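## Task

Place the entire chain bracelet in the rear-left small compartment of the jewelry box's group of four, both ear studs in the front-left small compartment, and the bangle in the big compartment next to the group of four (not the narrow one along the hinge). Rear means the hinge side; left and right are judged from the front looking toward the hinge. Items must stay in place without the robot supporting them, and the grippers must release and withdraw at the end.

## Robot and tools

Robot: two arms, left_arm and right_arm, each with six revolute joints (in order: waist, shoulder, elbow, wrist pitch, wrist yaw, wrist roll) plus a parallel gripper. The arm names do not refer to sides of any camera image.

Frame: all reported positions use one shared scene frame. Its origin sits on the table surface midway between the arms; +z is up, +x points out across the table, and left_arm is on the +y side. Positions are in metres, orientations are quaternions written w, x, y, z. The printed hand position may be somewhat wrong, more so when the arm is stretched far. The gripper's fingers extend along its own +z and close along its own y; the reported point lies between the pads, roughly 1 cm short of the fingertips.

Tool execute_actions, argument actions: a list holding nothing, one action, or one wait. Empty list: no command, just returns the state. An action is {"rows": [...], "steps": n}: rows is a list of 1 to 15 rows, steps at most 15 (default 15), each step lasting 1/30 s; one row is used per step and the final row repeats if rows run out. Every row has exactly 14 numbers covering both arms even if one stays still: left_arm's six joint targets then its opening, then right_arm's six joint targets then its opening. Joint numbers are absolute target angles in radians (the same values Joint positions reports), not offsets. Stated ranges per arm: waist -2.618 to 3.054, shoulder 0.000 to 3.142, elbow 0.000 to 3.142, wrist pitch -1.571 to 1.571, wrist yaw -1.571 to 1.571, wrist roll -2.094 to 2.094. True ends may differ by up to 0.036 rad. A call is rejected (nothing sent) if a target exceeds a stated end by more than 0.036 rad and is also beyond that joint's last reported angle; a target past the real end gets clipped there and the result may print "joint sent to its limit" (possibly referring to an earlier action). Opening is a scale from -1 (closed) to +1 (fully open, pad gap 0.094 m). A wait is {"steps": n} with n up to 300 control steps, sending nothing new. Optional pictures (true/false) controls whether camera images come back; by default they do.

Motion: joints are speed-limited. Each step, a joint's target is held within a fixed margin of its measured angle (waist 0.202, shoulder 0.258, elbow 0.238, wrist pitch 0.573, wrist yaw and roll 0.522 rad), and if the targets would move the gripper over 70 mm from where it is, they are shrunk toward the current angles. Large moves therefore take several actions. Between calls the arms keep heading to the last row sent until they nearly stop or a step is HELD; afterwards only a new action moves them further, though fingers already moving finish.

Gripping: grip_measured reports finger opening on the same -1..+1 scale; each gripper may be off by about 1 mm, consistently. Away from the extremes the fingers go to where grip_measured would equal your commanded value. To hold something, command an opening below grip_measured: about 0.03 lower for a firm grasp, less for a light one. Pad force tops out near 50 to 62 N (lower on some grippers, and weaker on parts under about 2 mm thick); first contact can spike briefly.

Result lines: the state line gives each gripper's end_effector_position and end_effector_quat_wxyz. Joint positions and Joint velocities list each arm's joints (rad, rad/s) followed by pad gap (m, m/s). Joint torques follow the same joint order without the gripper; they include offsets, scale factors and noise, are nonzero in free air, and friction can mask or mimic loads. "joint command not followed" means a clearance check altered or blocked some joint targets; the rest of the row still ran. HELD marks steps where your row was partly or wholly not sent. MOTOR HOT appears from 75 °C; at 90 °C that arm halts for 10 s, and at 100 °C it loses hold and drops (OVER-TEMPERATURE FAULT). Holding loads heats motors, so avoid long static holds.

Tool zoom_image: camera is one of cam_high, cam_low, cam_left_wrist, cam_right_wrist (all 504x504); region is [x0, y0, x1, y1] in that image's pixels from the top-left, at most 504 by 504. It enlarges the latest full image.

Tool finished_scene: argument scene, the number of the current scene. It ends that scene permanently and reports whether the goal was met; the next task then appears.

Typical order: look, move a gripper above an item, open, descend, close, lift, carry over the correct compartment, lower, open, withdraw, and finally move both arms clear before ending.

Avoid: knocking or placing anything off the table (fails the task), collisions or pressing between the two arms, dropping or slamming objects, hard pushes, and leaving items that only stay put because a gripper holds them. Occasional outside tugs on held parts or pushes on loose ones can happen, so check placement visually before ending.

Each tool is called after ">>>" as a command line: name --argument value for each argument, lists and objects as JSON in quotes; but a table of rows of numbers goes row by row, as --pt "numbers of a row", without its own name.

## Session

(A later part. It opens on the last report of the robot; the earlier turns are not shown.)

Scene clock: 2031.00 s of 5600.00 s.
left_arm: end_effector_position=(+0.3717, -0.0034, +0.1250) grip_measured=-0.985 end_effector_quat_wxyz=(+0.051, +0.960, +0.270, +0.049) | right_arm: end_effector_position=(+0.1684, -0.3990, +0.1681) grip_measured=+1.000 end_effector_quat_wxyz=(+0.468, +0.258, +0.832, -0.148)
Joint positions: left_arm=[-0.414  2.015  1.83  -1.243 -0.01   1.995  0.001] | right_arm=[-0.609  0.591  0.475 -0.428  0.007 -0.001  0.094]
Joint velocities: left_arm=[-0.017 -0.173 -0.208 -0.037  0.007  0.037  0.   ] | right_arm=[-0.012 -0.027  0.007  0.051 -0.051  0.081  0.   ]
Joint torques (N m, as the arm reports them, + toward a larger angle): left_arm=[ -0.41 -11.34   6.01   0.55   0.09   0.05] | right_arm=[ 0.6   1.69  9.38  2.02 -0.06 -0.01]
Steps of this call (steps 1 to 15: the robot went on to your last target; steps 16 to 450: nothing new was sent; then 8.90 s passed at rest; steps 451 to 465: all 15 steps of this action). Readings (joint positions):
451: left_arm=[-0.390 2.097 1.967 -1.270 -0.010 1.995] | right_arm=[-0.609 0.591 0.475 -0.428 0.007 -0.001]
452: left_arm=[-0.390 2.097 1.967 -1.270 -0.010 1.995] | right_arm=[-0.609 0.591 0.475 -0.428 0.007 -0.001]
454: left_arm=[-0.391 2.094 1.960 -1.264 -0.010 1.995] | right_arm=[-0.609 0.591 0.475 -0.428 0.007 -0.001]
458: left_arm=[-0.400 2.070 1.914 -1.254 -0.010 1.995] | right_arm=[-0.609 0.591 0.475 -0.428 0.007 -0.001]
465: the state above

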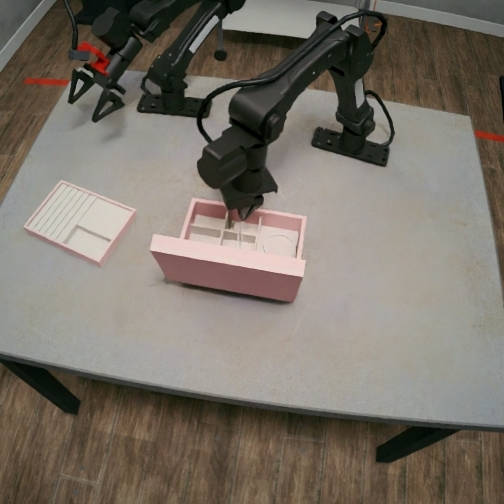

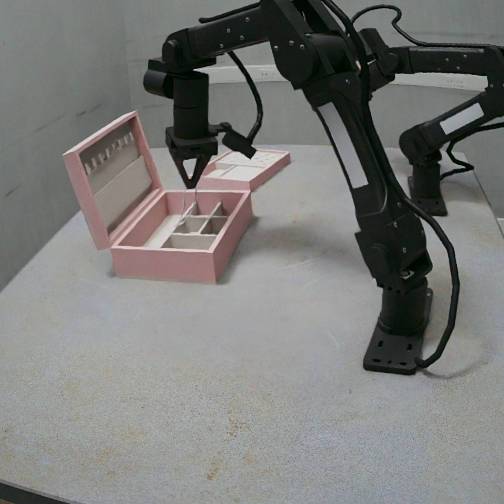

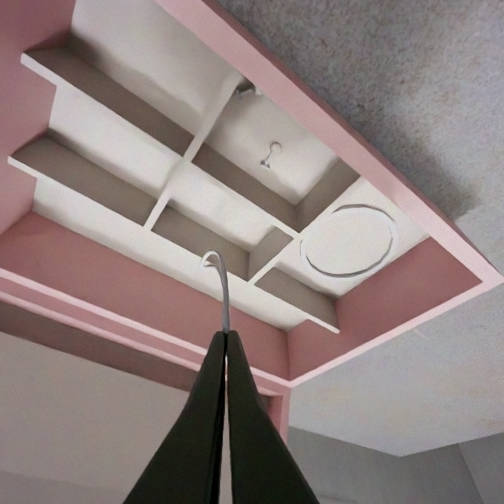

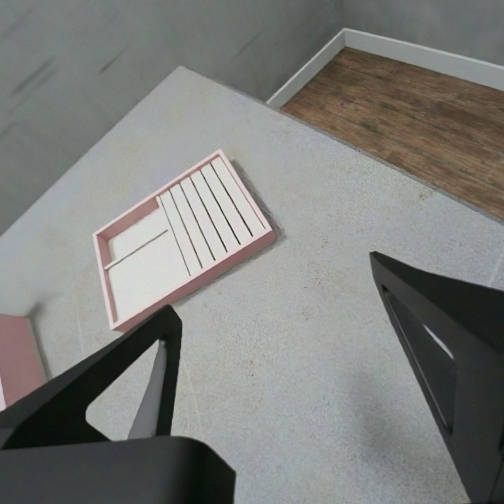

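>>> execute_actions --actions '[{"rows":[[-0.42,1.985,1.81,-1.24,0,2.0,-0.995,-0.6,0.6,0.5,-0.4,0,0,1],[-0.42,1.985,1.81,-1.25,0,2.0,-0.995,-0.6,0.6,0.5,-0.4,0,0,1],[-0.42,1.985,1.81,-1.26,0,2.0,-0.995,-0.6,0.6,0.5,-0.4,0,0,1]],"steps":15}]'

>>> zoom_image --camera "cam_left_wrist" --region '[130, 170, 330, 370]'

Scene clock: 2048.30 s of 5600.00 s.
left_arm: end_effector_position=(+0.3708, -0.0028, +0.1274) grip_measured=-0.985 end_effector_quat_wxyz=(+0.054, +0.960, +0.270, +0.052) | right_arm: end_effector_position=(+0.1684, -0.3990, +0.1681) grip_measured=+1.000 end_effector_quat_wxyz=(+0.468, +0.258, +0.832, -0.148)
Joint positions: left_arm=[-0.414  2.003  1.821 -1.239 -0.01   1.995  0.001] | right_arm=[-0.609  0.591  0.475 -0.428  0.007 -0.001  0.094]
Joint velocities: left_arm=[ 0.007 -0.007 -0.007 -0.051 -0.007 -0.066 -0.   ] | right_arm=[-0.012  0.007 -0.007  0.11   0.037 -0.022  0.   ]
Joint torques (N m, as the arm reports them, + toward a larger angle): left_arm=[ -0.52 -11.09   5.68   0.34   0.1    0.05] | right_arm=[ 0.61  1.69  9.38  2.02 -0.06 -0.02]
Steps of this call (steps 1 to 30: the robot went on to your last target; steps 31 to 504: nothing new was sent; steps 505 to 519: all 15 steps of this action). Readings (joint positions):
505: left_arm=[-0.414 2.003 1.821 -1.233 -0.010 1.995] | right_arm=[-0.609 0.591 0.475 -0.428 0.007 -0.001]
506: left_arm=[-0.414 2.003 1.821 -1.233 -0.010 1.995] | right_arm=[-0.609 0.591 0.475 -0.428 0.007 -0.001]
508: left_arm=[-0.414 2.003 1.821 -1.235 -0.010 1.995] | right_arm=[-0.609 0.591 0.475 -0.428 0.007 -0.001]
512: left_arm=[-0.414 2.003 1.821 -1.238 -0.010 1.995] | right_arm=[-0.609 0.591 0.475 -0.428 0.007 -0.001]
519: the state above

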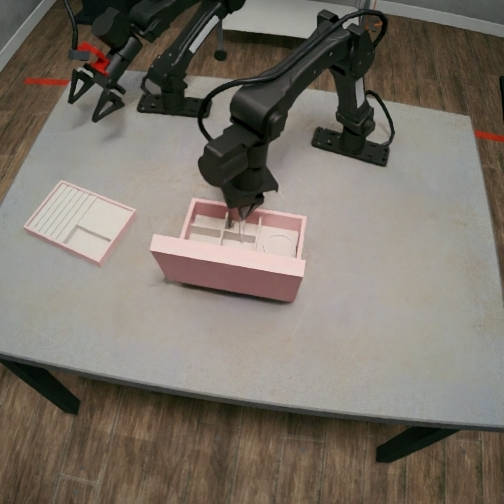

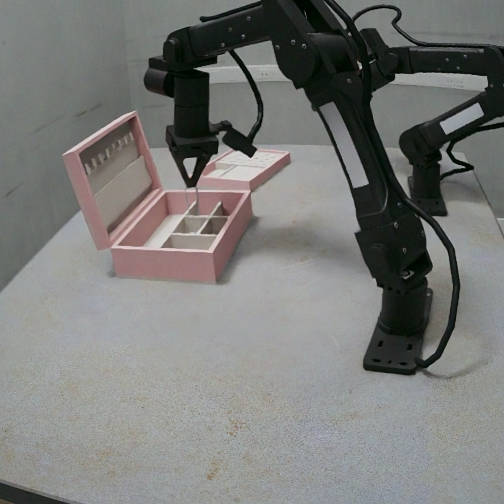

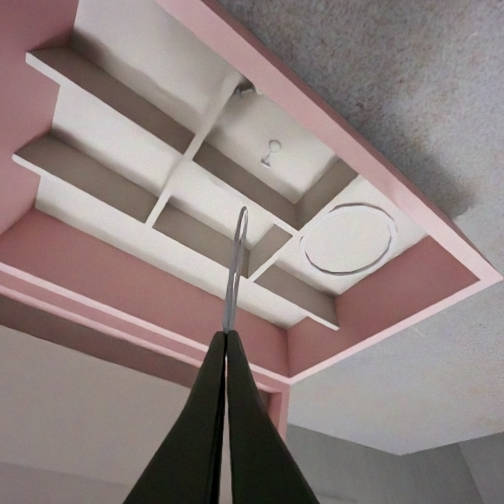

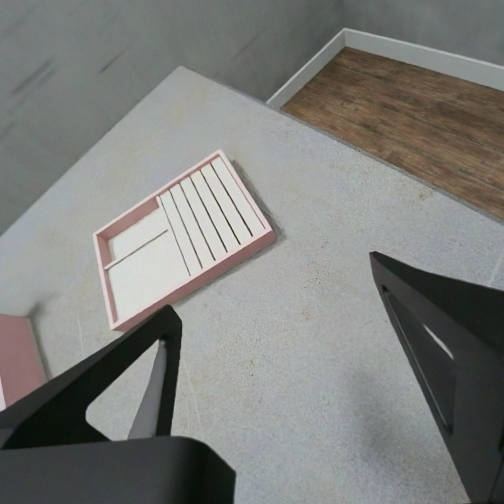

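Region (130, 170, 330, 370) of cam_left_wrist's 504x504 image, scaled by 2.520, with more detail than that image has.

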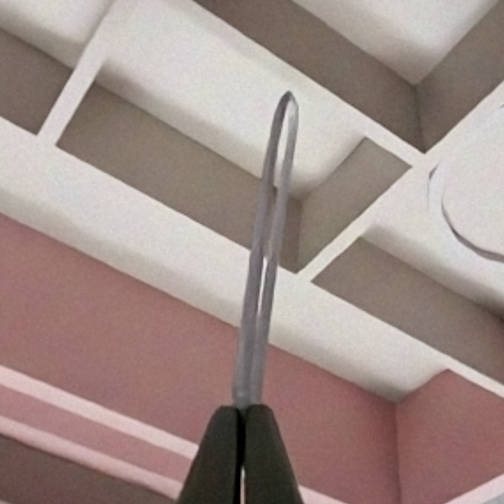

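>>> execute_actions --actions '[{"rows":[[-0.418,1.995,1.81,-1.25,0,2.0,-0.995,-0.6,0.6,0.5,-0.4,0,0,1],[-0.416,2.003,1.81,-1.245,0,2.0,-0.995,-0.6,0.6,0.5,-0.4,0,0,1],[-0.416,2.009,1.809,-1.24,0,2.0,-0.995,-0.6,0.6,0.5,-0.4,0,0,1],[-0.416,2.014,1.808,-1.236,0,2.0,-0.995,-0.6,0.6,0.5,-0.4,0,0,1],[-0.416,2.019,1.807,-1.232,0,2.0,-0.995,-0.6,0.6,0.5,-0.4,0,0,1],[-0.416,2.024,1.806,-1.228,0,2.0,-0.995,-0.6,0.6,0.5,-0.4,0,0,1],[-0.416,2.029,1.805,-1.224,0,2.0,-0.995,-0.6,0.6,0.5,-0.4,0,0,1],[-0.416,2.034,1.804,-1.22,0,2.0,-0.995,-0.6,0.6,0.5,-0.4,0,0,1],[-0.416,2.039,1.803,-1.216,0,2.0,-0.995,-0.6,0.6,0.5,-0.4,0,0,1],[-0.416,2.044,1.802,-1.212,0,2.0,-0.995,-0.6,0.6,0.5,-0.4,0,0,1],[-0.416,2.049,1.801,-1.208,0,2.0,-0.995,-0.6,0.6,0.5,-0.4,0,0,1],[-0.416,2.053,1.8,-1.204,0,2.0,-0.995,-0.6,0.6,0.5,-0.4,0,0,1],[-0.416,2.057,1.8,-1.2,0,2.0,-0.995,-0.6,0.6,0.5,-0.4,0,0,1],[-0.416,2.06,1.8,-1.2,0,2.0,-0.995,-0.6,0.6,0.5,-0.4,0,0,1]],"steps":15}]'

Scene clock: 2071.40 s of 5600.00 s.
left_arm: end_effector_position=(+0.3752, -0.0058, +0.1063) grip_measured=-0.985 end_effector_quat_wxyz=(+0.044, +0.961, +0.270, +0.043) | right_arm: end_effector_position=(+0.1684, -0.3990, +0.1681) grip_measured=+1.000 end_effector_quat_wxyz=(+0.468, +0.258, +0.832, -0.148)
Joint positions: left_arm=[-0.414  2.051  1.811 -1.207 -0.01   1.995  0.001] | right_arm=[-0.609  0.591  0.475 -0.428  0.007 -0.001  0.094]
Joint velocities: left_arm=[ 0.002  0.144 -0.066  0.081  0.022  0.007  0.001] | right_arm=[-0.002 -0.017 -0.002  0.037 -0.007 -0.022  0.   ]
Joint torques (N m, as the arm reports them, + toward a larger angle): left_arm=[ -0.18 -10.06   5.88   0.45   0.1    0.04] | right_arm=[ 0.61  1.67  9.37  2.02 -0.07 -0.02]
Steps of this call (steps 1 to 15: the robot went on to your last target; steps 16 to 678: nothing new was sent; steps 679 to 693: all 15 steps of this action). Readings (joint positions):
679: left_arm=[-0.414 2.003 1.821 -1.240 -0.010 1.995] | right_arm=[-0.609 0.591 0.475 -0.428 0.007 -0.001]
680: left_arm=[-0.414 2.003 1.821 -1.240 -0.010 1.995] | right_arm=[-0.609 0.591 0.475 -0.428 0.007 -0.001]
682: left_arm=[-0.414 2.003 1.821 -1.239 -0.010 1.995] | right_arm=[-0.609 0.591 0.475 -0.428 0.007 -0.001]
686: left_arm=[-0.414 2.011 1.821 -1.232 -0.010 1.995] | right_arm=[-0.609 0.591 0.475 -0.428 0.007 -0.001]
693: the state above

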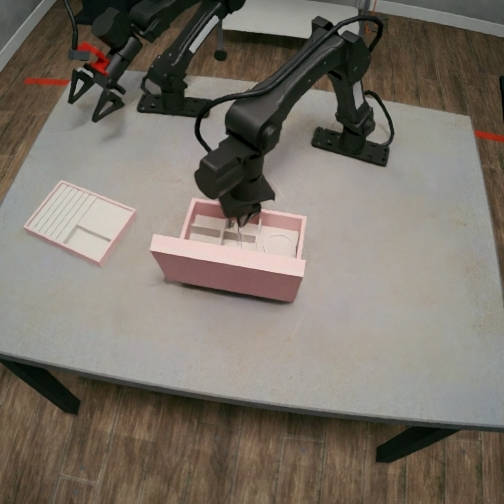

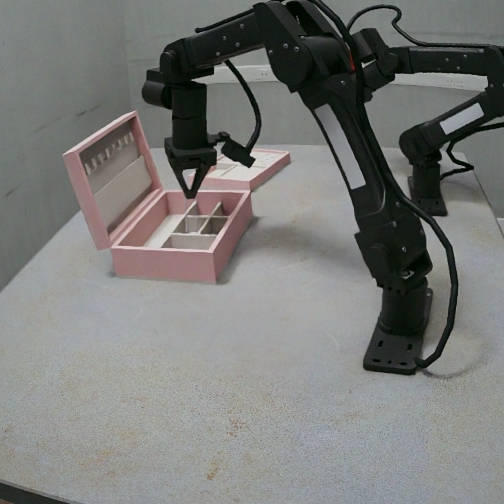

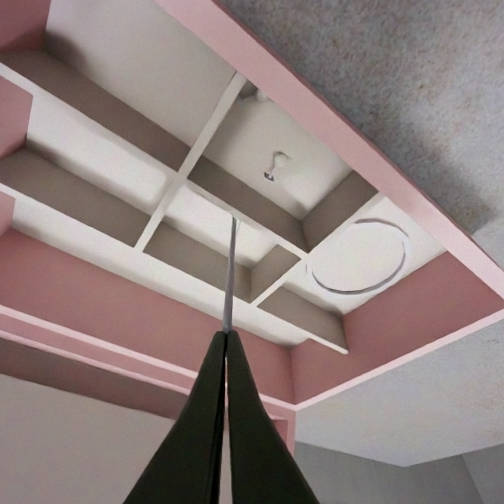

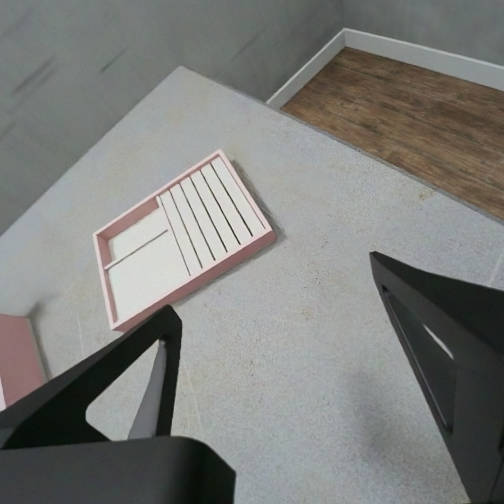

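>>> execute_actions --actions '[{"rows":[[-0.416,2.065,1.805,-1.2,0,2.0,-0.995,-0.6,0.6,0.5,-0.4,0,0,1],[-0.416,2.07,1.81,-1.2,0,2.0,-0.995,-0.6,0.6,0.5,-0.4,0,0,1],[-0.416,2.075,1.815,-1.2,0,2.0,-0.995,-0.6,0.6,0.5,-0.4,0,0,1],[-0.416,2.08,1.82,-1.2,0,2.0,-0.995,-0.6,0.6,0.5,-0.4,0,0,1],[-0.416,2.085,1.824,-1.2,0,2.0,-0.995,-0.6,0.6,0.5,-0.4,0,0,1],[-0.416,2.09,1.828,-1.2,0,2.0,-0.995,-0.6,0.6,0.5,-0.4,0,0,1],[-0.416,2.095,1.832,-1.2,0,2.0,-0.995,-0.6,0.6,0.5,-0.4,0,0,1],[-0.416,2.1,1.836,-1.2,0,2.0,-0.995,-0.6,0.6,0.5,-0.4,0,0,1],[-0.416,2.105,1.84,-1.2,0,2.0,-0.995,-0.6,0.6,0.5,-0.4,0,0,1],[-0.416,2.11,1.843,-1.2,0,2.0,-0.995,-0.6,0.6,0.5,-0.4,0,0,1],[-0.416,2.115,1.846,-1.2,0,2.0,-0.995,-0.6,0.6,0.5,-0.4,0,0,1],[-0.416,2.12,1.848,-1.2,0,2.0,-0.995,-0.6,0.6,0.5,-0.4,0,0,1],[-0.416,2.124,1.85,-1.2,0,2.0,-0.995,-0.6,0.6,0.5,-0.4,0,0,1],[-0.416,2.127,1.85,-1.2,0,2.0,-0.995,-0.6,0.6,0.5,-0.4,0,0,1],[-0.416,2.13,1.85,-1.2,0,2.0,-0.995,-0.6,0.6,0.5,-0.4,0,0,1]],"steps":15}]'

Scene clock: 2092.67 s of 5600.00 s.
left_arm: end_effector_position=(+0.3793, -0.0086, +0.0827) grip_measured=-0.985 end_effector_quat_wxyz=(+0.028, +0.962, +0.270, +0.030) | right_arm: end_effector_position=(+0.1684, -0.3990, +0.1681) grip_measured=+1.000 end_effector_quat_wxyz=(+0.468, +0.258, +0.832, -0.148)
Joint positions: left_arm=[-0.414  2.12   1.826 -1.196 -0.01   1.995  0.001] | right_arm=[-0.609  0.591  0.475 -0.428  0.007 -0.001  0.094]
Joint velocities: left_arm=[-0.012  0.09   0.032 -0.051  0.007  0.022  0.001] | right_arm=[ 0.012 -0.012 -0.002 -0.037 -0.022  0.037  0.   ]
Joint torques (N m, as the arm reports them, + toward a larger angle): left_arm=[ -0.19 -10.25   8.17   0.35   0.1    0.05] | right_arm=[ 0.6   1.69  9.38  2.02 -0.07 -0.02]
Steps of this call (steps 1 to 15: the robot went on to your last target; steps 16 to 520: nothing new was sent; then 3.43 s passed at rest; steps 521 to 535: all 15 steps of this action). Readings (joint positions):
521: left_arm=[-0.414 2.060 1.806 -1.198 -0.010 1.995] | right_arm=[-0.609 0.591 0.475 -0.428 0.007 -0.001]
522: left_arm=[-0.414 2.060 1.806 -1.198 -0.010 1.995] | right_arm=[-0.609 0.591 0.475 -0.428 0.007 -0.001]
524: left_arm=[-0.414 2.061 1.806 -1.198 -0.010 1.995] | right_arm=[-0.609 0.591 0.475 -0.428 0.007 -0.001]
528: left_arm=[-0.414 2.077 1.808 -1.198 -0.010 1.995] | right_arm=[-0.609 0.591 0.475 -0.428 0.007 -0.001]
535: the state above

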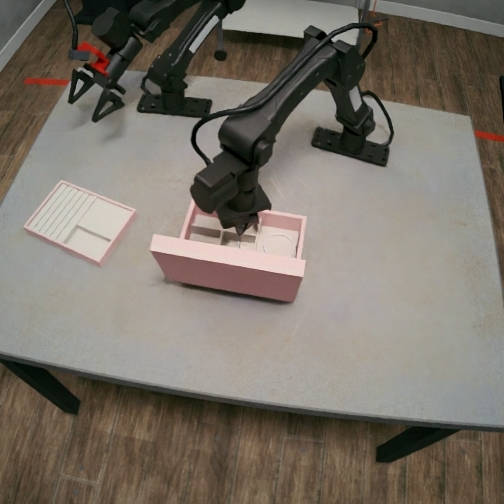

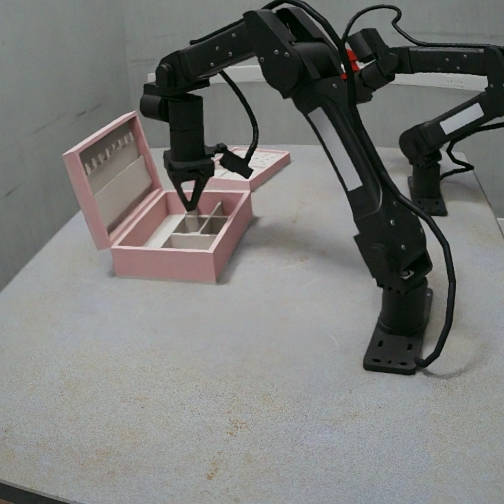

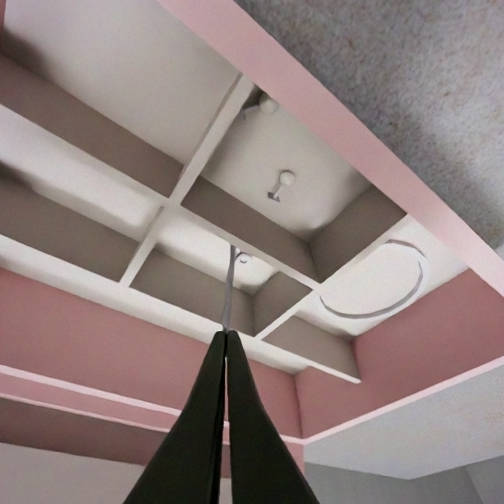

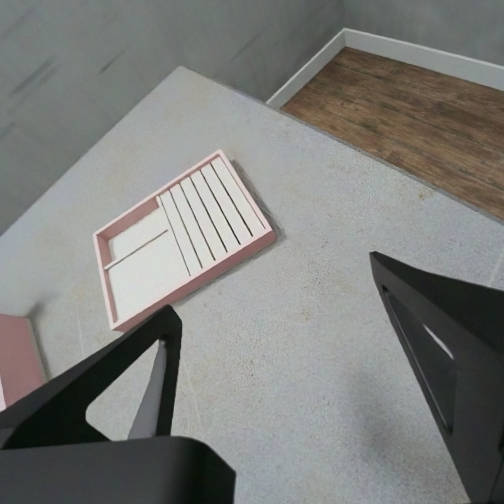

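>>> execute_actions --actions '[{"rows":[[-0.416,2.135,1.852,-1.2,0,2.0,-0.995,-0.6,0.6,0.5,-0.4,0,0,1],[-0.416,2.14,1.854,-1.202,0,2.0,-0.995,-0.6,0.6,0.5,-0.4,0,0,1],[-0.416,2.145,1.856,-1.204,0,2.0,-0.995,-0.6,0.6,0.5,-0.4,0,0,1],[-0.416,2.15,1.858,-1.206,0,2.0,-0.995,-0.6,0.6,0.5,-0.4,0,0,1],[-0.416,2.155,1.86,-1.208,0,2.0,-0.995,-0.6,0.6,0.5,-0.4,0,0,1],[-0.416,2.16,1.862,-1.21,0,2.0,-0.995,-0.6,0.6,0.5,-0.4,0,0,1],[-0.416,2.165,1.864,-1.212,0,2.0,-0.995,-0.6,0.6,0.5,-0.4,0,0,1],[-0.416,2.17,1.866,-1.214,0,2.0,-0.995,-0.6,0.6,0.5,-0.4,0,0,1],[-0.416,2.174,1.868,-1.216,0,2.0,-0.995,-0.6,0.6,0.5,-0.4,0,0,1],[-0.416,2.178,1.87,-1.218,0,2.0,-0.995,-0.6,0.6,0.5,-0.4,0,0,1],[-0.416,2.182,1.87,-1.22,0,2.0,-0.995,-0.6,0.6,0.5,-0.4,0,0,1],[-0.416,2.185,1.87,-1.22,0,2.0,-0.995,-0.6,0.6,0.5,-0.4,0,0,1],[-0.416,2.188,1.87,-1.22,0,2.0,-0.995,-0.6,0.6,0.5,-0.4,0,0,1]],"steps":15}]'

Scene clock: 2111.30 s of 5600.00 s.
left_arm: end_effector_position=(+0.3813, -0.0099, +0.0626) grip_measured=-0.985 end_effector_quat_wxyz=(+0.011, +0.963, +0.270, +0.016) | right_arm: end_effector_position=(+0.1684, -0.3990, +0.1681) grip_measured=+1.000 end_effector_quat_wxyz=(+0.468, +0.258, +0.832, -0.148)
Joint positions: left_arm=[-0.414  2.182  1.847 -1.198 -0.01   1.995  0.001] | right_arm=[-0.609  0.591  0.475 -0.428  0.007 -0.001  0.094]
Joint velocities: left_arm=[-0.002  0.076 -0.012 -0.066  0.022 -0.022 -0.   ] | right_arm=[ 0.002 -0.027 -0.002  0.007 -0.037 -0.037  0.   ]
Joint torques (N m, as the arm reports them, + toward a larger angle): left_arm=[ -0.16 -10.95   8.17   0.14   0.09   0.04] | right_arm=[ 0.61  1.69  9.37  2.02 -0.07 -0.02]
Steps of this call (steps 1 to 15: the robot went on to your last target; steps 16 to 190: nothing new was sent; then 11.80 s passed at rest; steps 191 to 205: all 15 steps of this action). Readings (joint positions):
191: left_arm=[-0.414 2.126 1.826 -1.196 -0.010 1.995] | right_arm=[-0.609 0.591 0.475 -0.428 0.007 -0.001]
192: left_arm=[-0.414 2.126 1.826 -1.196 -0.010 1.995] | right_arm=[-0.609 0.591 0.475 -0.428 0.007 -0.001]
194: left_arm=[-0.414 2.130 1.831 -1.196 -0.010 1.995] | right_arm=[-0.609 0.591 0.475 -0.428 0.007 -0.001]
198: left_arm=[-0.414 2.149 1.843 -1.196 -0.010 1.995] | right_arm=[-0.609 0.591 0.475 -0.428 0.007 -0.001]
205: the state above

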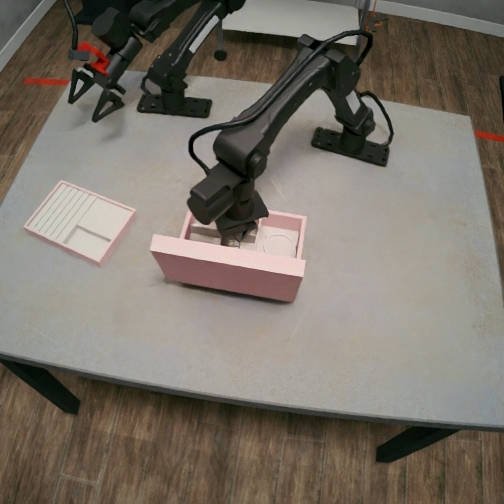

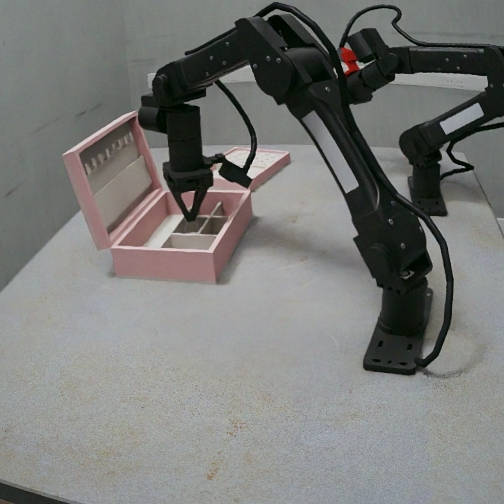

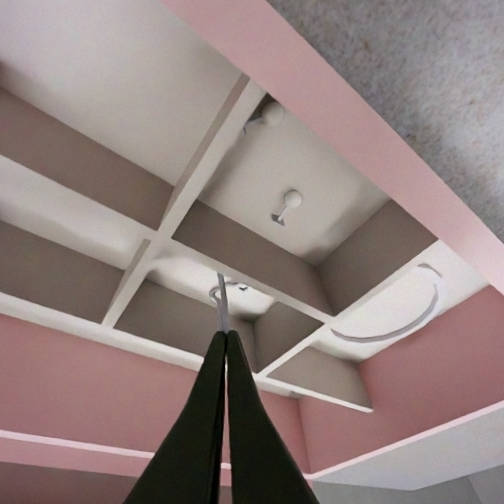

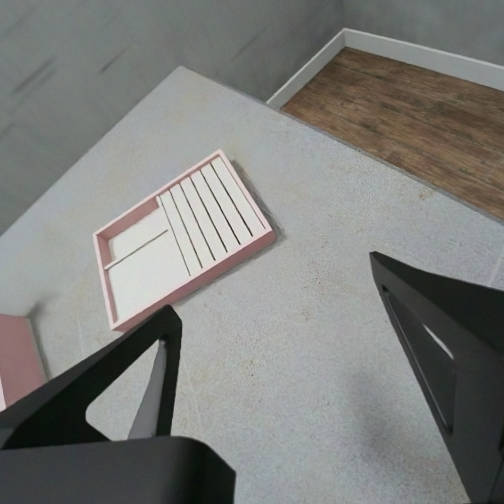

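>>> execute_actions --actions '[{"rows":[[-0.416,2.192,1.87,-1.228,0,2.0,-0.995,-0.6,0.6,0.5,-0.4,0,0,1],[-0.416,2.196,1.87,-1.236,0,2.0,-0.995,-0.6,0.6,0.5,-0.4,0,0,1],[-0.416,2.2,1.87,-1.244,0,2.0,-0.995,-0.6,0.6,0.5,-0.4,0,0,1],[-0.416,2.204,1.87,-1.252,0,2.0,-0.995,-0.6,0.6,0.5,-0.4,0,0,1],[-0.416,2.208,1.87,-1.26,0,2.0,-0.995,-0.6,0.6,0.5,-0.4,0,0,1],[-0.416,2.212,1.87,-1.265,0,2.0,-0.995,-0.6,0.6,0.5,-0.4,0,0,1],[-0.416,2.216,1.87,-1.265,0,2.0,-0.995,-0.6,0.6,0.5,-0.4,0,0,1],[-0.416,2.22,1.87,-1.265,0,2.0,-0.995,-0.6,0.6,0.5,-0.4,0,0,1],[-0.416,2.224,1.87,-1.265,0,2.0,-0.995,-0.6,0.6,0.5,-0.4,0,0,1],[-0.416,2.228,1.87,-1.265,0,2.0,-0.995,-0.6,0.6,0.5,-0.4,0,0,1]],"steps":15}]'

>>> zoom_image --camera "cam_left_wrist" --region '[100, 200, 350, 450]'

Scene clock: 2125.23 s of 5600.00 s.
left_arm: end_effector_position=(+0.3715, -0.0027, +0.0458) grip_measured=-0.985 end_effector_quat_wxyz=(-0.020, +0.963, +0.270, -0.009) | right_arm: end_effector_position=(+0.1684, -0.3990, +0.1681) grip_measured=+1.000 end_effector_quat_wxyz=(+0.468, +0.258, +0.832, -0.148)
Joint positions: left_arm=[-0.414  2.224  1.847 -1.236 -0.013  1.995  0.001] | right_arm=[-0.609  0.591  0.475 -0.428  0.007 -0.001  0.094]
Joint velocities: left_arm=[-0.017  0.007  0.007 -0.051  0.037 -0.007 -0.   ] | right_arm=[ 0.002 -0.012  0.002  0.066  0.051  0.007  0.   ]
Joint torques (N m, as the arm reports them, + toward a larger angle): left_arm=[ -0.1  -10.77   8.01  -0.07   0.17   0.05] | right_arm=[ 0.6   1.68  9.37  2.02 -0.07 -0.02]
Steps of this call (steps 1 to 15: the robot went on to your last target; steps 16 to 140: nothing new was sent; then 8.77 s passed at rest; steps 141 to 155: all 15 steps of this action). Readings (joint positions):
141: left_arm=[-0.414 2.185 1.847 -1.200 -0.010 1.995] | right_arm=[-0.609 0.591 0.475 -0.428 0.007 -0.001]
142: left_arm=[-0.414 2.185 1.847 -1.201 -0.010 1.995] | right_arm=[-0.609 0.591 0.475 -0.428 0.007 -0.001]
144: left_arm=[-0.414 2.186 1.847 -1.209 -0.010 1.995] | right_arm=[-0.609 0.591 0.475 -0.428 0.007 -0.001]
148: left_arm=[-0.414 2.199 1.847 -1.229 -0.010 1.995] | right_arm=[-0.609 0.591 0.475 -0.428 0.007 -0.001]
155: the state above

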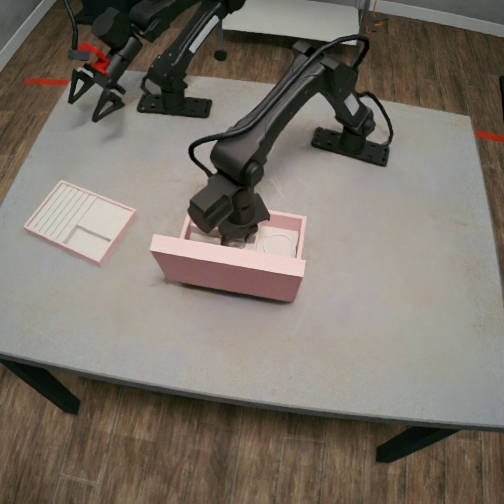

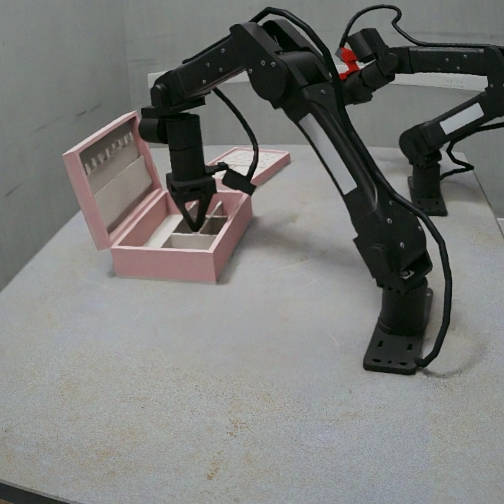

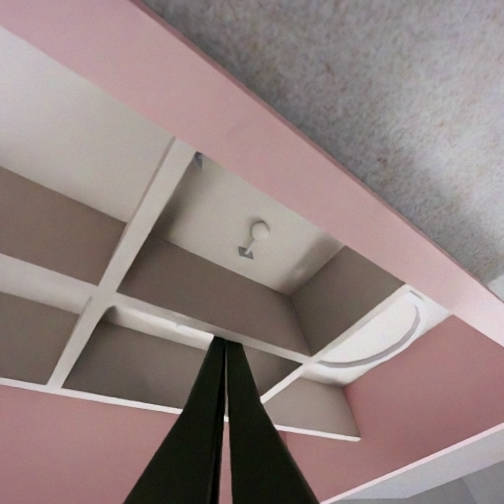

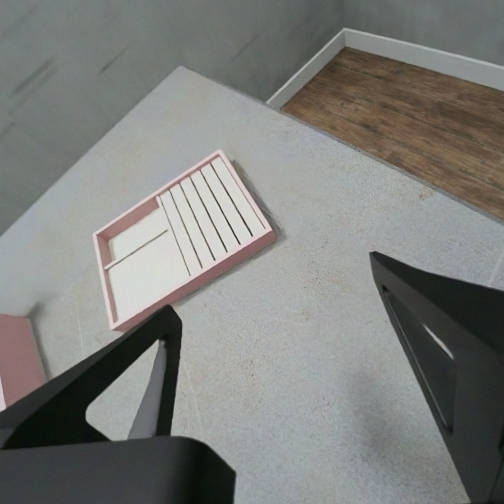

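Region (100, 200, 350, 450) of cam_left_wrist's 504x504 image, scaled by 2.016, with more detail than that image has.

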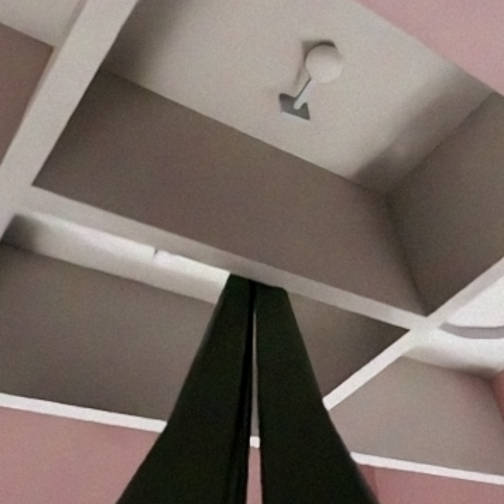

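>>> execute_actions --actions '[{"rows":[[-0.416,2.228,1.87,-1.23,0,2.0,-0.995,-0.6,0.6,0.5,-0.4,0,0,1],[-0.416,2.23,1.87,-1.215,0,2.0,-0.995,-0.6,0.6,0.5,-0.4,0,0,1],[-0.416,2.232,1.87,-1.205,0,2.0,-0.995,-0.6,0.6,0.5,-0.4,0,0,1],[-0.416,2.234,1.87,-1.2,0,2.0,-0.995,-0.6,0.6,0.5,-0.4,0,0,1],[-0.416,2.236,1.87,-1.2,0,2.0,-0.995,-0.6,0.6,0.5,-0.4,0,0,1],[-0.416,2.238,1.87,-1.2,0,2.0,-0.995,-0.6,0.6,0.5,-0.4,0,0,1]],"steps":12}]'

Scene clock: 2136.40 s of 5600.00 s.
left_arm: end_effector_position=(+0.3794, -0.0081, +0.0462) grip_measured=-0.985 end_effector_quat_wxyz=(-0.005, +0.963, +0.270, +0.004) | right_arm: end_effector_position=(+0.1684, -0.3990, +0.1681) grip_measured=+1.000 end_effector_quat_wxyz=(+0.468, +0.258, +0.832, -0.148)
Joint positions: left_arm=[-0.414  2.224  1.85  -1.2   -0.013  1.995  0.001] | right_arm=[-0.609  0.591  0.475 -0.428  0.007 -0.001  0.094]
Joint velocities: left_arm=[-0.002  0.012 -0.012  0.051 -0.037  0.007  0.   ] | right_arm=[-0.012 -0.012 -0.002  0.051  0.051  0.066  0.   ]
Joint torques (N m, as the arm reports them, + toward a larger angle): left_arm=[ -0.18 -10.09   7.9    0.21   0.12   0.05] | right_arm=[ 0.61  1.68  9.36  2.02 -0.07 -0.02]
Steps of this call (steps 1 to 15: the robot went on to your last target; steps 16 to 90: nothing new was sent; then 7.77 s passed at rest; steps 91 to 102: all 12 steps of this action). Readings (joint positions):
91: left_arm=[-0.414 2.224 1.850 -1.236 -0.013 1.995] | right_arm=[-0.609 0.591 0.475 -0.428 0.007 -0.001]
92: left_arm=[-0.414 2.224 1.850 -1.233 -0.013 1.995] | right_arm=[-0.609 0.591 0.475 -0.428 0.007 -0.001]
94: left_arm=[-0.414 2.224 1.850 -1.222 -0.013 1.995] | right_arm=[-0.609 0.591 0.475 -0.428 0.007 -0.001]
98: left_arm=[-0.414 2.224 1.850 -1.206 -0.013 1.995] | right_arm=[-0.609 0.591 0.475 -0.428 0.007 -0.001]
102: the state above

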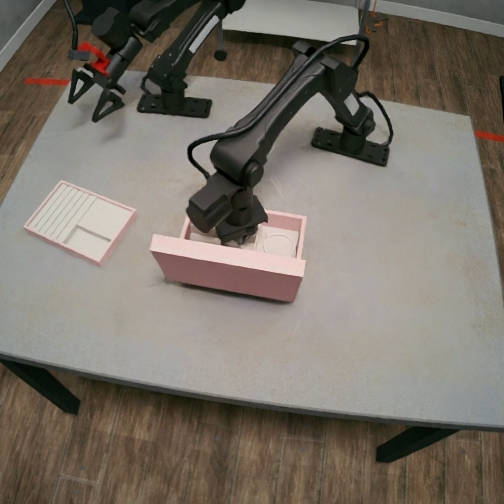

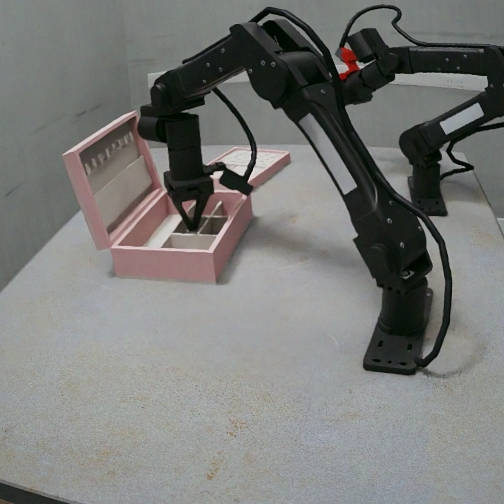

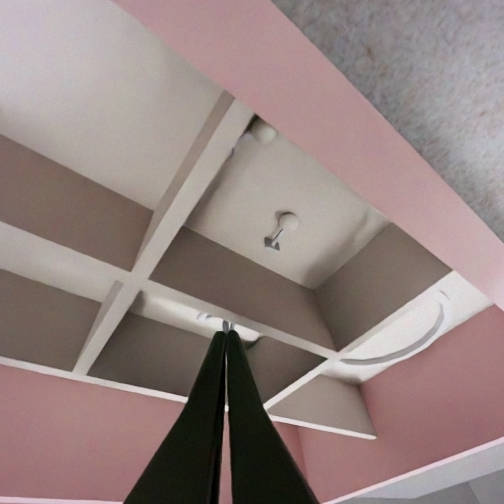

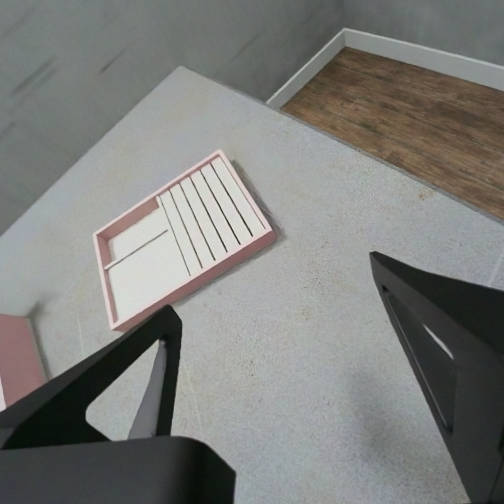

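>>> execute_actions --actions '[]'

Scene clock: 2163.03 s of 5600.00 s.
left_arm: end_effector_position=(+0.3800, -0.0085, +0.0462) grip_measured=-0.985 end_effector_quat_wxyz=(-0.004, +0.963, +0.270, +0.005) | right_arm: end_effector_position=(+0.1684, -0.3990, +0.1681) grip_measured=+1.000 end_effector_quat_wxyz=(+0.468, +0.258, +0.832, -0.148)
Joint positions: left_arm=[-0.414  2.224  1.85  -1.197 -0.013  1.995  0.001] | right_arm=[-0.609  0.591  0.475 -0.428  0.007 -0.001  0.094]
Joint velocities: left_arm=[ 0.002 -0.002 -0.007  0.022 -0.037  0.051 -0.001] | right_arm=[-0.007  0.012 -0.017  0.007 -0.007 -0.081  0.   ]
Joint torques (N m, as the arm reports them, + toward a larger angle): left_arm=[ -0.17 -10.09   7.92   0.23   0.12   0.05] | right_arm=[ 0.61  1.68  9.37  2.02 -0.07 -0.02]
Steps of this call (steps 1 to 15: the robot went on to your last target; steps 16 to 90: nothing new was sent; then 23.63 s passed at rest). Readings (joint positions):
1: left_arm=[-0.414 2.224 1.850 -1.200 -0.013 1.995] | right_arm=[-0.609 0.591 0.475 -0.428 0.007 -0.001]
2: left_arm=[-0.414 2.224 1.850 -1.199 -0.013 1.995] | right_arm=[-0.609 0.591 0.475 -0.428 0.007 -0.001]
4: left_arm=[-0.414 2.224 1.850 -1.198 -0.013 1.995] | right_arm=[-0.609 0.591 0.475 -0.428 0.007 -0.001]
8: left_arm=[-0.414 2.224 1.850 -1.198 -0.013 1.995] | right_arm=[-0.609 0.591 0.475 -0.428 0.007 -0.001]
90: the state above
All arms were judged still, so your last target was given up. Only a new action makes them travel on or press farther. Fingers that are still opening or closing keep moving.

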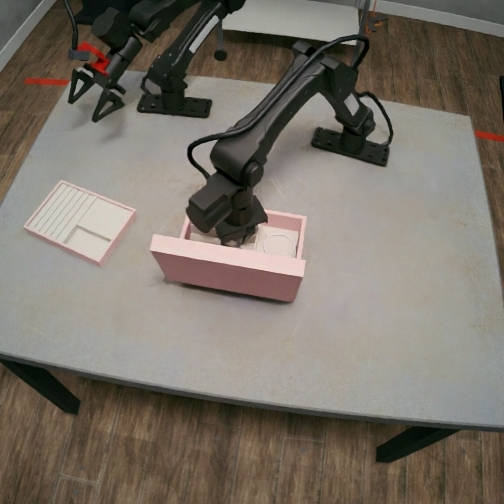

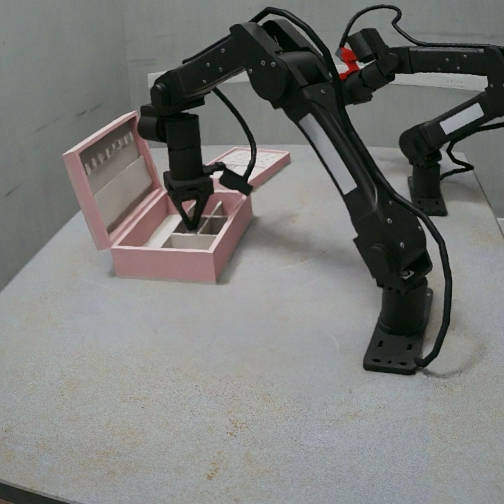

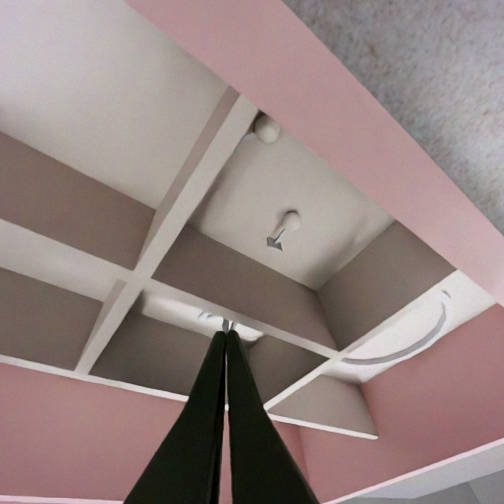

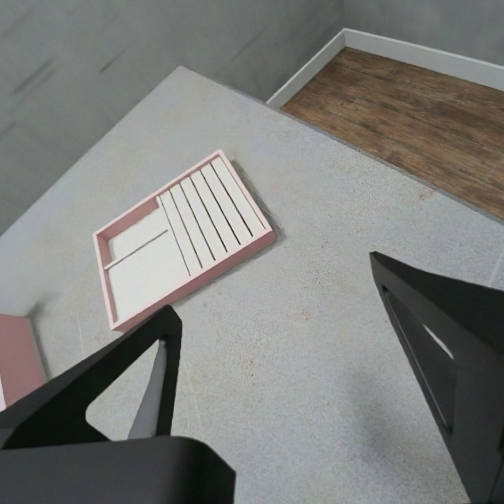

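>>> execute_actions --actions '[{"rows":[[-0.414,2.224,1.86,-1.2,0,2.0,-0.97,-0.6,0.6,0.5,-0.4,0,0,1],[-0.414,2.224,1.86,-1.2,0,2.0,-0.95,-0.6,0.6,0.5,-0.4,0,0,1],[-0.414,2.224,1.86,-1.2,0,2.0,-0.93,-0.6,0.6,0.5,-0.4,0,0,1],[-0.414,2.224,1.86,-1.2,0,2.0,-0.9,-0.6,0.6,0.5,-0.4,0,0,1],[-0.414,2.224,1.86,-1.2,0,2.0,-0.87,-0.6,0.6,0.5,-0.4,0,0,1],[-0.414,2.224,1.86,-1.2,0,2.0,-0.84,-0.6,0.6,0.5,-0.4,0,0,1],[-0.414,2.224,1.86,-1.2,0,2.0,-0.8,-0.6,0.6,0.5,-0.4,0,0,1]],"steps":15}]' --pictures false

>>> execute_actions --actions '[{"rows":[[-0.414,2.20,1.87,-1.2,0,2.0,-0.8,-0.6,0.6,0.5,-0.4,0,0,1],[-0.414,2.18,1.87,-1.2,0,2.0,-0.8,-0.6,0.6,0.5,-0.4,0,0,1],[-0.414,2.16,1.87,-1.2,0,2.0,-0.8,-0.6,0.6,0.5,-0.4,0,0,1],[-0.414,2.14,1.87,-1.2,0,2.0,-0.8,-0.6,0.6,0.5,-0.4,0,0,1],[-0.414,2.12,1.86,-1.2,0,2.0,-0.8,-0.6,0.6,0.5,-0.4,0,0,1],[-0.414,2.10,1.85,-1.2,0,2.0,-0.8,-0.6,0.6,0.5,-0.4,0,0,1],[-0.414,2.08,1.84,-1.2,0,2.0,-0.8,-0.6,0.6,0.5,-0.4,0,0,1],[-0.414,2.06,1.83,-1.22,0,2.0,-0.8,-0.6,0.6,0.5,-0.4,0,0,1],[-0.414,2.04,1.82,-1.24,0,2.0,-0.8,-0.6,0.6,0.5,-0.4,0,0,1],[-0.414,2.02,1.81,-1.26,0,2.0,-0.8,-0.6,0.6,0.5,-0.4,0,0,1],[-0.414,2.0,1.80,-1.28,0,2.0,-0.8,-0.6,0.6,0.5,-0.4,0,0,1]],"steps":15}]'

Scene clock: 2181.10 s of 5600.00 s.
left_arm: end_effector_position=(+0.3800, -0.0085, +0.0462) grip_measured=-0.803 end_effector_quat_wxyz=(-0.004, +0.963, +0.270, +0.005) | right_arm: end_effector_position=(+0.1684, -0.3990, +0.1681) grip_measured=+1.000 end_effector_quat_wxyz=(+0.468, +0.258, +0.832, -0.148)
Joint positions: left_arm=[-0.414  2.224  1.85  -1.197 -0.013  1.995  0.009] | right_arm=[-0.609  0.591  0.475 -0.428  0.007 -0.001  0.094]
Joint velocities: left_arm=[-0.002 -0.007  0.007  0.007  0.051  0.051  0.   ] | right_arm=[-0.002 -0.002  0.002 -0.007 -0.037 -0.007  0.   ]
Joint torques (N m, as the arm reports them, + toward a larger angle): left_arm=[ -0.01 -11.15   7.1    0.22   0.13   0.05] | right_arm=[ 0.61  1.67  9.37  2.02 -0.07 -0.02]
Steps of this call (steps 1 to 90: nothing new was sent; then 14.57 s passed at rest; steps 91 to 105: all 15 steps of this action). Readings (joint positions):
91: left_arm=[-0.414 2.224 1.850 -1.197 -0.013 1.995] | right_arm=[-0.609 0.591 0.475 -0.428 0.007 -0.001]
92: left_arm=[-0.414 2.224 1.850 -1.197 -0.013 1.995] | right_arm=[-0.609 0.591 0.475 -0.428 0.007 -0.001]
94: left_arm=[-0.414 2.224 1.850 -1.197 -0.013 1.995] | right_arm=[-0.609 0.591 0.475 -0.428 0.007 -0.001]
98: left_arm=[-0.414 2.224 1.850 -1.197 -0.013 1.995] | right_arm=[-0.609 0.591 0.475 -0.428 0.007 -0.001]
105: the state above

Scene clock: 2181.60 s of 5600.00 s.
left_arm: end_effector_position=(+0.3708, -0.0022, +0.1323) grip_measured=-0.803 end_effector_quat_wxyz=(+0.057, +0.960, +0.270, +0.056) | right_arm: end_effector_position=(+0.1684, -0.3990, +0.1681) grip_measured=+1.000 end_effector_quat_wxyz=(+0.468, +0.258, +0.832, -0.148)
Joint positions: left_arm=[-0.414  1.993  1.824 -1.243 -0.013  1.995  0.009] | right_arm=[-0.609  0.591  0.475 -0.428  0.007 -0.001  0.094]
Joint velocities: left_arm=[ 0.002 -0.115 -0.007 -0.227  0.007  0.022  0.   ] | right_arm=[ 0.002 -0.007  0.012 -0.051  0.007  0.007  0.   ]
Joint torques (N m, as the arm reports them, + toward a larger angle): left_arm=[ 0.01 -8.6   4.62  0.43  0.13  0.05] | right_arm=[ 0.6   1.69  9.37  2.02 -0.07 -0.02]
Steps of this call (steps 1 to 15: all 15 steps of this action). Readings (joint positions):
1: left_arm=[-0.414 2.224 1.850 -1.197 -0.013 1.995] | right_arm=[-0.609 0.591 0.475 -0.428 0.007 -0.001]
2: left_arm=[-0.414 2.222 1.850 -1.197 -0.013 1.995] | right_arm=[-0.609 0.591 0.475 -0.428 0.007 -0.001]
4: left_arm=[-0.414 2.209 1.850 -1.196 -0.013 1.995] | right_arm=[-0.609 0.591 0.475 -0.428 0.007 -0.001]
8: left_arm=[-0.414 2.133 1.846 -1.194 -0.013 1.995] | right_arm=[-0.609 0.591 0.475 -0.428 0.007 -0.001]
15: the state above

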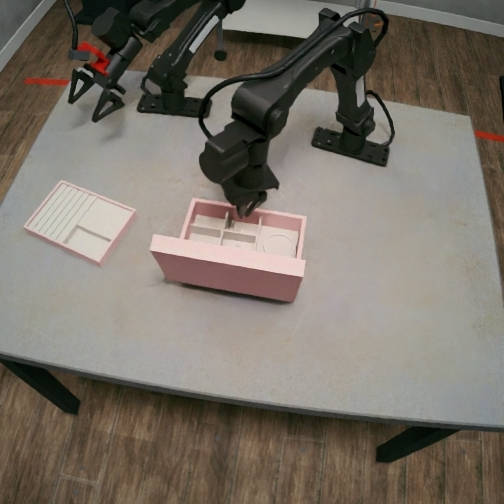

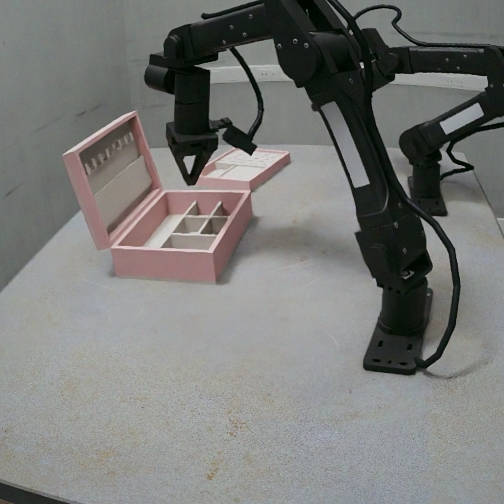

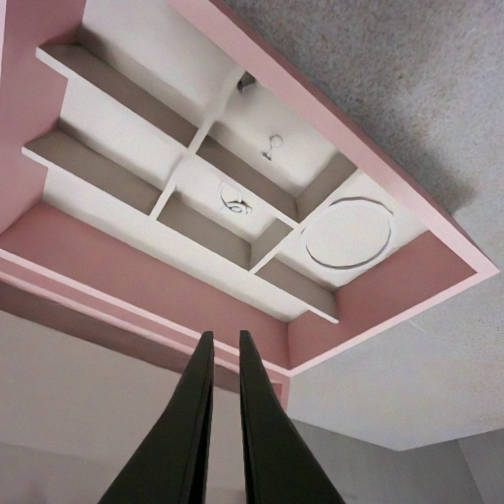

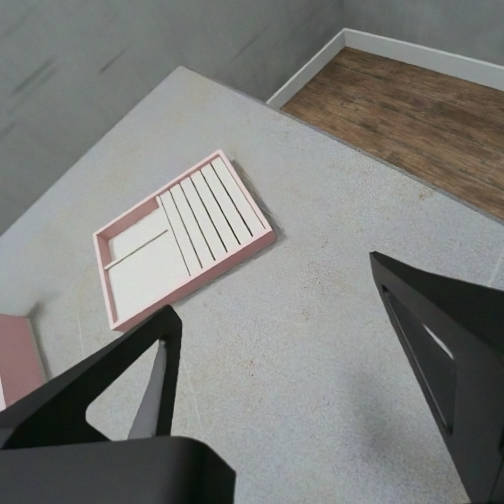

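>>> zoom_image --camera "cam_left_wrist" --region '[150, 60, 350, 260]'

>>> execute_actions --actions '[{"rows":[[-0.35,1.93,1.76,-1.28,0,1.8,-0.8,-0.6,0.6,0.5,-0.4,0,0,1],[-0.28,1.86,1.70,-1.3,0,1.6,-0.8,-0.6,0.6,0.5,-0.4,0,0,1],[-0.2,1.79,1.63,-1.3,0,1.4,-0.8,-0.6,0.6,0.5,-0.4,0,0,1],[-0.12,1.72,1.56,-1.3,0,1.2,-0.8,-0.6,0.6,0.5,-0.4,0,0,1],[-0.05,1.65,1.49,-1.3,0,1.0,-0.8,-0.6,0.6,0.5,-0.4,0,0,1],[0,1.58,1.42,-1.3,0,0.8,-0.8,-0.6,0.6,0.5,-0.4,0,0,1],[0,1.5,1.35,-1.3,0,0.6,-0.8,-0.6,0.6,0.5,-0.4,0,0,1]],"steps":15}]'

Region (150, 60, 350, 260) of cam_left_wrist's 504x504 image, scaled by 2.520, with more detail than that image has.

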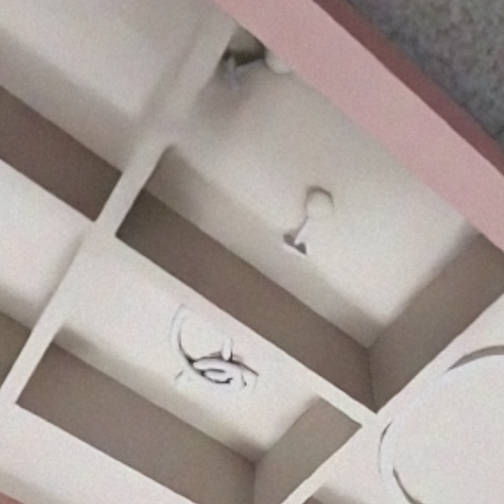

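Scene clock: 2196.67 s of 5600.00 s.
left_arm: end_effector_position=(+0.3048, +0.1884, +0.1657) grip_measured=-0.803 end_effector_quat_wxyz=(+0.064, +0.491, +0.868, +0.036) | right_arm: end_effector_position=(+0.1684, -0.3990, +0.1681) grip_measured=+1.000 end_effector_quat_wxyz=(+0.468, +0.258, +0.832, -0.148)
Joint positions: left_arm=[ 0.015  1.49   1.368 -1.303 -0.024  0.862  0.009] | right_arm=[-0.609  0.591  0.475 -0.428  0.007 -0.001  0.094]
Joint velocities: left_arm=[-0.164  0.002 -0.012 -0.022  0.081 -1.736  0.001] | right_arm=[ 0.007  0.002 -0.002  0.022  0.081  0.051  0.   ]
Joint torques (N m, as the arm reports them, + toward a larger angle): left_arm=[-0.54 -4.28  4.99  0.5   0.14  0.  ] | right_arm=[ 0.61  1.67  9.38  2.02 -0.07 -0.02]
Steps of this call (steps 1 to 30: the robot went on to your last target; steps 31 to 90: nothing new was sent; then 11.57 s passed at rest; steps 91 to 105: all 15 steps of this action). Readings (joint positions):
91: left_arm=[-0.410 1.986 1.801 -1.256 -0.011 1.969] | right_arm=[-0.609 0.591 0.475 -0.428 0.007 -0.001]
92: left_arm=[-0.396 1.967 1.775 -1.248 -0.005 1.908] | right_arm=[-0.609 0.591 0.475 -0.428 0.007 -0.001]
94: left_arm=[-0.334 1.901 1.692 -1.245 0.002 1.764] | right_arm=[-0.609 0.591 0.475 -0.428 0.007 -0.001]
98: left_arm=[-0.130 1.690 1.482 -1.244 -0.003 1.487] | right_arm=[-0.609 0.591 0.475 -0.428 0.007 -0.001]
105: the state above

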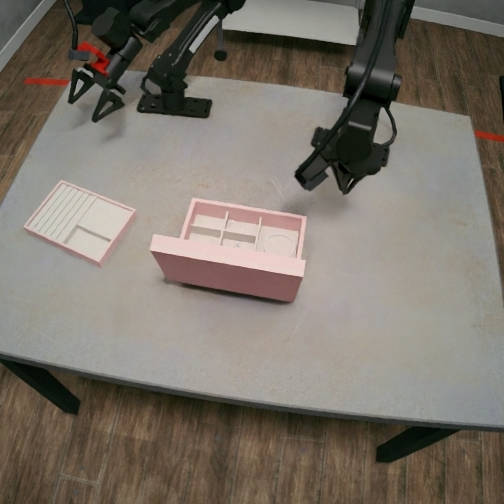

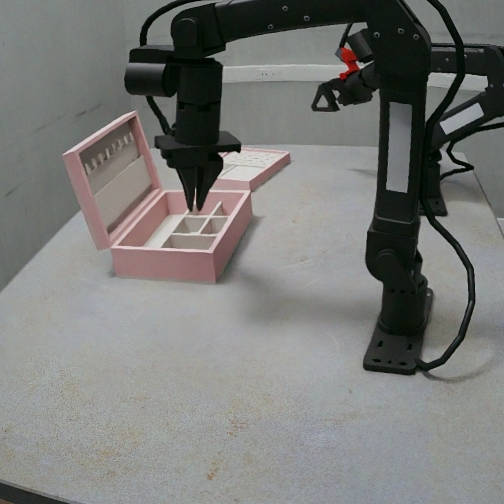

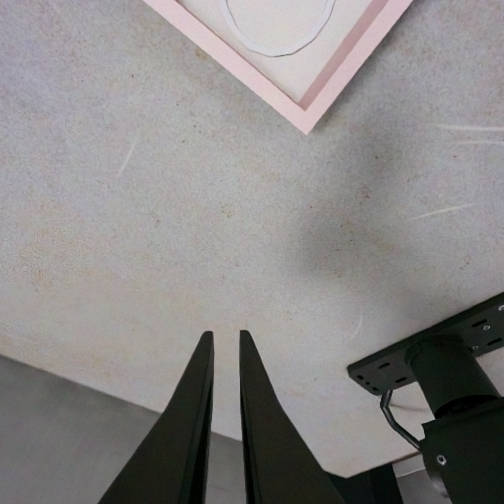

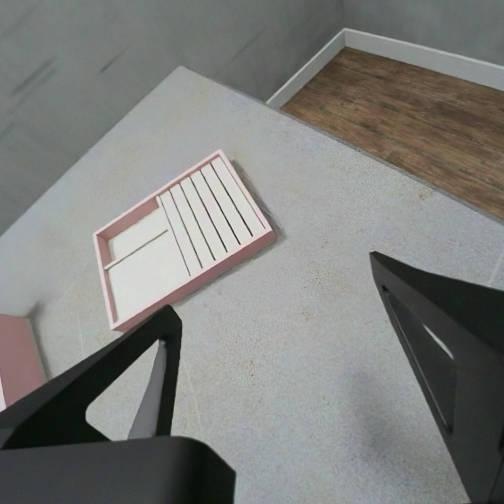

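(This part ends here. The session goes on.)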